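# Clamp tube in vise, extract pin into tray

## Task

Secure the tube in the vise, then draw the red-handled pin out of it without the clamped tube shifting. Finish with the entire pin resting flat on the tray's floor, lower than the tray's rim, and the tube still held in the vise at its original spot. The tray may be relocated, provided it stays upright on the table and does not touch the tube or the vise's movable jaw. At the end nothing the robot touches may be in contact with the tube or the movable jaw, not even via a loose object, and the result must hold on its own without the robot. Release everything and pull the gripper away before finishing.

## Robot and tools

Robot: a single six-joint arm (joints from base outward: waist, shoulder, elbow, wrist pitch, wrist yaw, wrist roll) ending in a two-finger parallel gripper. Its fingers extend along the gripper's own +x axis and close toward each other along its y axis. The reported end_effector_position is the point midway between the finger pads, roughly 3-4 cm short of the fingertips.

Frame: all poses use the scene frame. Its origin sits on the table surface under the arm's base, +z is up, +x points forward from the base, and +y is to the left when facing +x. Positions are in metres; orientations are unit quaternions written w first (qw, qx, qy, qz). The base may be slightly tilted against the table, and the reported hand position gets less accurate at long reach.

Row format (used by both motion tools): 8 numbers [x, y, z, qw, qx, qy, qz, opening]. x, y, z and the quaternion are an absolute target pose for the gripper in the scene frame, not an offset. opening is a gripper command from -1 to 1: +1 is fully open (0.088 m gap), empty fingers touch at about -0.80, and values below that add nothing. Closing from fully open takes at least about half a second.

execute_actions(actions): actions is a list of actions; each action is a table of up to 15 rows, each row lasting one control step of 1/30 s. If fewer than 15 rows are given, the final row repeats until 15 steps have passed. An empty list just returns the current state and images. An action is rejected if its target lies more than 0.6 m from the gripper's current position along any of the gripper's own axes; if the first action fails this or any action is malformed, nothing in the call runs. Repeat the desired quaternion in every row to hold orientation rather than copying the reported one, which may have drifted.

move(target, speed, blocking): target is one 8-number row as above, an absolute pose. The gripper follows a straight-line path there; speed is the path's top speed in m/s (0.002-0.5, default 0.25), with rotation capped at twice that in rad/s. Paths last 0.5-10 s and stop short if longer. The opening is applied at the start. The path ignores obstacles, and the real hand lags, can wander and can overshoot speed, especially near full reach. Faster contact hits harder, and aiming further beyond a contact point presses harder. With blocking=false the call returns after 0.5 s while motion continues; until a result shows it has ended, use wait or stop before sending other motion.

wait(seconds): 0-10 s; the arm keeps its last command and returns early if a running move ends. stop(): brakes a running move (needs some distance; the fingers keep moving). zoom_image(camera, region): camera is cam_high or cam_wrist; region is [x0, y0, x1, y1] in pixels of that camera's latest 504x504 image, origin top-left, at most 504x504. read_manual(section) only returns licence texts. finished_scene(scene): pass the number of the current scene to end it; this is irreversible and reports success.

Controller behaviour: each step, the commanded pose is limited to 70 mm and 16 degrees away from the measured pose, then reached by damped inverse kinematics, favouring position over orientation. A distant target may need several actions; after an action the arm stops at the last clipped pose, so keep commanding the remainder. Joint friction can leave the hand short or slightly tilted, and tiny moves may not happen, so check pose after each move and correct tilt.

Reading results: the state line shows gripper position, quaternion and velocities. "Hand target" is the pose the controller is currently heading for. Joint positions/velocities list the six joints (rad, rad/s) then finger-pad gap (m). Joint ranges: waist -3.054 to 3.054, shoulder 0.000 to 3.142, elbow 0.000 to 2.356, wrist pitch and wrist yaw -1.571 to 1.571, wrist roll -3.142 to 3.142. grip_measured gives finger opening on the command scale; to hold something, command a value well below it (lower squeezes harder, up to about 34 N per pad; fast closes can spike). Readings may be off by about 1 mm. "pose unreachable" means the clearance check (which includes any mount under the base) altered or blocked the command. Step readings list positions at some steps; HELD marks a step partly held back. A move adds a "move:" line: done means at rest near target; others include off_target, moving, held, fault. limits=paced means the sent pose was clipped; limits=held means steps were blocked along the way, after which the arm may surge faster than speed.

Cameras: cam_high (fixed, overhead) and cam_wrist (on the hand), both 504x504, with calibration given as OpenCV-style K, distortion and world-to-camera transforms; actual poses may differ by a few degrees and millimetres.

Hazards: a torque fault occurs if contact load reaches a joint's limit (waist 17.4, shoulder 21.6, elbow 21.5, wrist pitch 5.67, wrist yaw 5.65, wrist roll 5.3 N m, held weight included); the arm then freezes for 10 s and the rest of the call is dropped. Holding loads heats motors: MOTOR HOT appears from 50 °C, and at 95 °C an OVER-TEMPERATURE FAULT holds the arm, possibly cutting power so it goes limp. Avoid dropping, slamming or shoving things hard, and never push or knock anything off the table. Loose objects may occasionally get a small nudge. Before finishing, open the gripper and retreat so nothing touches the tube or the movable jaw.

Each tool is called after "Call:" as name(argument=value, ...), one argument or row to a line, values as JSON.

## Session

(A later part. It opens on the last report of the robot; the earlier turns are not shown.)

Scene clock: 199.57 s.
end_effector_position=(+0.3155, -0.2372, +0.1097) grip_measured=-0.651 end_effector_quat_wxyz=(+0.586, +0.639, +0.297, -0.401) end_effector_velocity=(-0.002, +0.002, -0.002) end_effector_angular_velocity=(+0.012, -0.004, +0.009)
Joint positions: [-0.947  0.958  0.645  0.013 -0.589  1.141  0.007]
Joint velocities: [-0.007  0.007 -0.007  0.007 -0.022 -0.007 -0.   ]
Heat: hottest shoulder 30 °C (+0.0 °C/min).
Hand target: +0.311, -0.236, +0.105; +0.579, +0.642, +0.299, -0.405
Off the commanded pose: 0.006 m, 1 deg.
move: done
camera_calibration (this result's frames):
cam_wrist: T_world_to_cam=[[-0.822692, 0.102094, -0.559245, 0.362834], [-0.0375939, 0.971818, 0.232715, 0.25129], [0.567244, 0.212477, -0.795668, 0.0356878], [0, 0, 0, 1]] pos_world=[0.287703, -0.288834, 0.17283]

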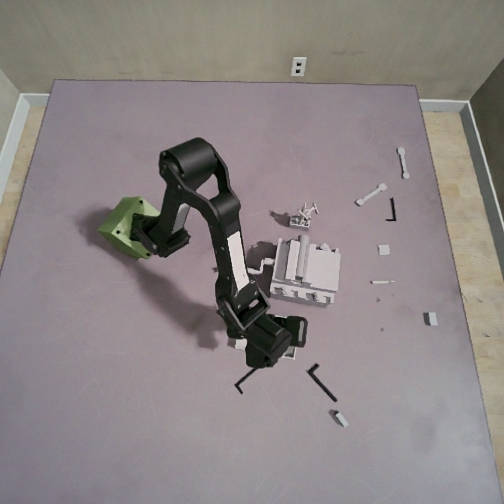

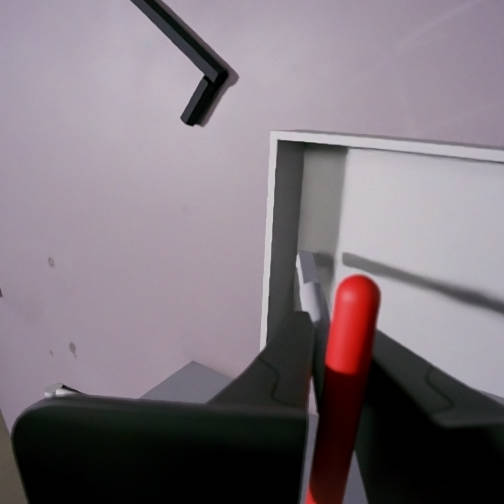

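Call:
execute_actions(
  actions=[
    [[0.315,-0.24,0.097,0.579,0.641,0.299,-0.405,-1]],
    [[0.316,-0.24,0.09,0.579,0.641,0.299,-0.405,-1]],
    [[0.316,-0.24,0.09,0.579,0.641,0.299,-0.405,-0.45]],
    [[0.316,-0.24,0.086,0.579,0.641,0.299,-0.405,-0.2]],
    [[0.314,-0.24,0.08,0.579,0.641,0.299,-0.405,0.1]],
    [[0.308,-0.239,0.072,0.579,0.641,0.299,-0.405,0.3]],
    [[0.30,-0.238,0.064,0.579,0.641,0.299,-0.405,0.3]],
  ],
)

Scene clock: 209.37 s.
end_effector_position=(+0.3039, -0.2391, +0.0681) grip_measured=+0.300 end_effector_quat_wxyz=(+0.584, +0.640, +0.295, -0.403) end_effector_velocity=(-0.001, +0.002, -0.000) end_effector_angular_velocity=(+0.005, +0.002, +0.006)
Joint positions: [-0.93   1.113  0.572  0.244 -0.571  1.153  0.054]
Joint velocities: [-0.002 -0.002 -0.002 -0.007 -0.007 -0.007 -0.   ]
Heat: hottest shoulder 30 °C (+0.0 °C/min).
Hand target: +0.300, -0.238, +0.064; +0.579, +0.641, +0.299, -0.405
Off the commanded pose: 0.006 m, 1 deg.
Step readings (end_effector_position; steps 1 to 15: 1st action; 16 to 30: 2nd action; 31 to 45: 3rd action; 46 to 60: 4th action; 61 to 75: 5th action; 76 to 90: 6th action; 91 to 105: 7th action):
0: (+0.3151, -0.2370, +0.1092)
1: (+0.3154, -0.2378, +0.1082)
2: (+0.3160, -0.2388, +0.1069)
4: (+0.3148, -0.2394, +0.1031)
8: (+0.3144, -0.2399, +0.0997)
15: (+0.3148, -0.2400, +0.0996)
16: (+0.3153, -0.2406, +0.0989)
17: (+0.3164, -0.2411, +0.0980)
19: (+0.3168, -0.2410, +0.0959)
23: (+0.3177, -0.2416, +0.0955)
30: (+0.3181, -0.2416, +0.0954)
31: (+0.3181, -0.2417, +0.0954)
32: (+0.3181, -0.2417, +0.0954)
34: (+0.3180, -0.2417, +0.0950)
38: (+0.3177, -0.2416, +0.0942)
45: (+0.3176, -0.2416, +0.0941)
46: (+0.3180, -0.2419, +0.0939)
47: (+0.3185, -0.2421, +0.0934)
49: (+0.3187, -0.2421, +0.0924)
53: (+0.3186, -0.2423, +0.0914)
60: (+0.3189, -0.2424, +0.0914)
61: (+0.3191, -0.2428, +0.0908)
62: (+0.3192, -0.2430, +0.0901)
64: (+0.3180, -0.2428, +0.0877)
68: (+0.3164, -0.2421, +0.0849)
75: (+0.3168, -0.2424, +0.0851)
76: (+0.3167, -0.2427, +0.0844)
77: (+0.3164, -0.2428, +0.0835)
79: (+0.3138, -0.2416, +0.0801)
83: (+0.3108, -0.2402, +0.0761)
90: (+0.3113, -0.2406, +0.0763)
91: (+0.3112, -0.2407, +0.0758)
92: (+0.3105, -0.2408, +0.0750)
94: (+0.3070, -0.2400, +0.0717)
98: (+0.3034, -0.2385, +0.0678)
105: end_effector_position above
camera_calibration (this result's frames):
cam_wrist: T_world_to_cam=[[-0.822151, 0.107962, -0.558939, 0.331397], [-0.0323297, 0.971412, 0.235187, 0.26055], [0.568351, 0.21143, -0.795157, 0.00888301], [0, 0, 0, 1]] pos_world=[0.275834, -0.290758, 0.131016]

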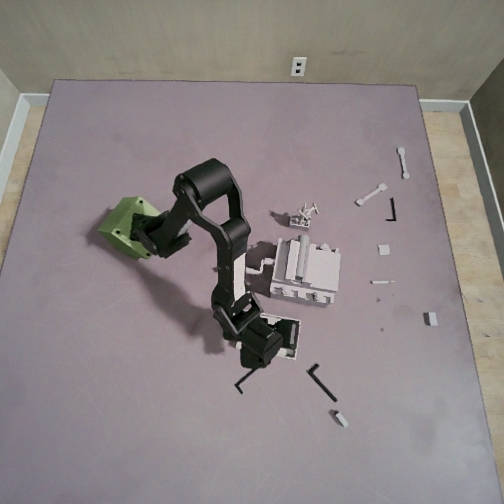

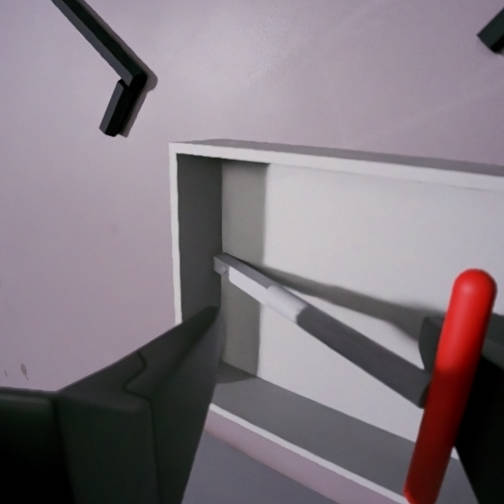

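Call:
move(
  target=[0.272,-0.234,0.066,0.579,0.641,0.299,-0.405,0.3],
  speed=0.02,
)

Call:
move(
  target=[0.262,-0.245,0.14,0.579,0.641,0.299,-0.405,0.3],
  speed=0.12,
)

Scene clock: 214.43 s.
end_effector_position=(+0.2733, -0.2346, +0.0647) grip_measured=+0.300 end_effector_quat_wxyz=(+0.577, +0.642, +0.300, -0.406) end_effector_velocity=(-0.001, +0.002, +0.001) end_effector_angular_velocity=(-0.002, -0.010, +0.025)
Joint positions: [-1.017  1.099  0.486  0.278 -0.655  1.12   0.054]
Joint velocities: [-0.007 -0.002 -0.007  0.007 -0.022 -0.022 -0.   ]
Heat: hottest shoulder 30 °C (+0.0 °C/min).
Hand target: +0.272, -0.234, +0.066; +0.579, +0.641, +0.299, -0.405
Off the commanded pose: 0.002 m, 0 deg.
move: done
camera_calibration (this result's frames):
cam_wrist: T_world_to_cam=[[-0.827708, 0.119545, -0.548278, 0.307481], [-0.0246869, 0.968342, 0.248403, 0.252253], [0.560616, 0.219141, -0.798553, 0.0267875], [0, 0, 0, 1]] pos_world=[0.245714, -0.286895, 0.127316]

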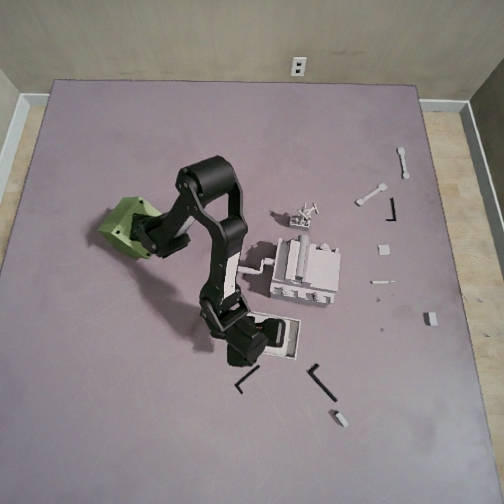

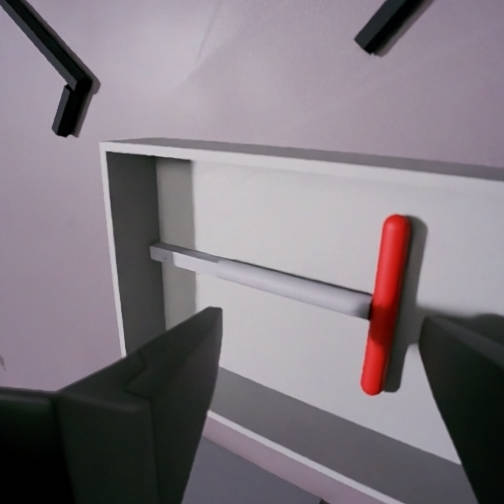

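Scene clock: 215.50 s.
end_effector_position=(+0.2598, -0.2431, +0.1358) grip_measured=+0.300 end_effector_quat_wxyz=(+0.572, +0.645, +0.300, -0.408) end_effector_velocity=(-0.002, +0.002, +0.003) end_effector_angular_velocity=(+0.009, +0.007, +0.013)
Joint positions: [-1.267  0.862  0.596 -0.169 -0.887  0.993  0.054]
Joint velocities: [-0.017 -0.007  0.012 -0.051 -0.022 -0.037 -0.   ]
Heat: hottest shoulder 30 °C (+0.0 °C/min).
Hand target: +0.262, -0.245, +0.140; +0.579, +0.641, +0.299, -0.405
Off the commanded pose: 0.005 m, 1 deg.
move: done
camera_calibration (this result's frames):
cam_wrist: T_world_to_cam=[[-0.828885, 0.129321, -0.544267, 0.338404], [-0.0175215, 0.966435, 0.256314, 0.239155], [0.559145, 0.221991, -0.798797, 0.0941308], [0, 0, 0, 1]] pos_world=[0.232056, -0.295787, 0.198075]

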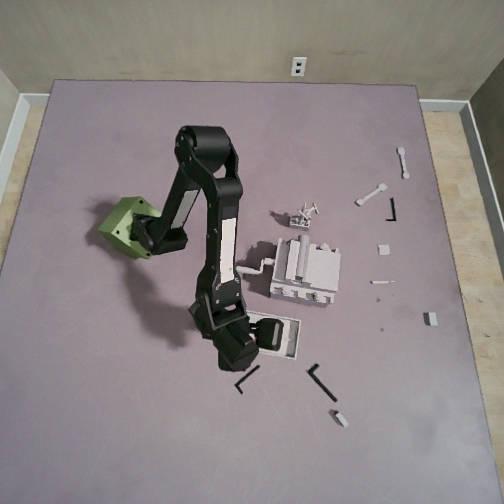

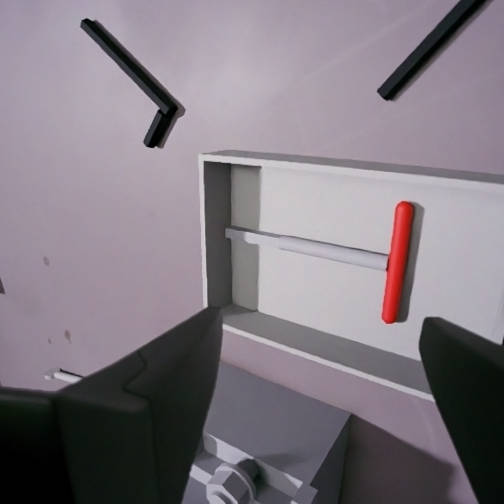

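Call:
finished_scene(
  scene=2,
)

The scene is finished: the task was done.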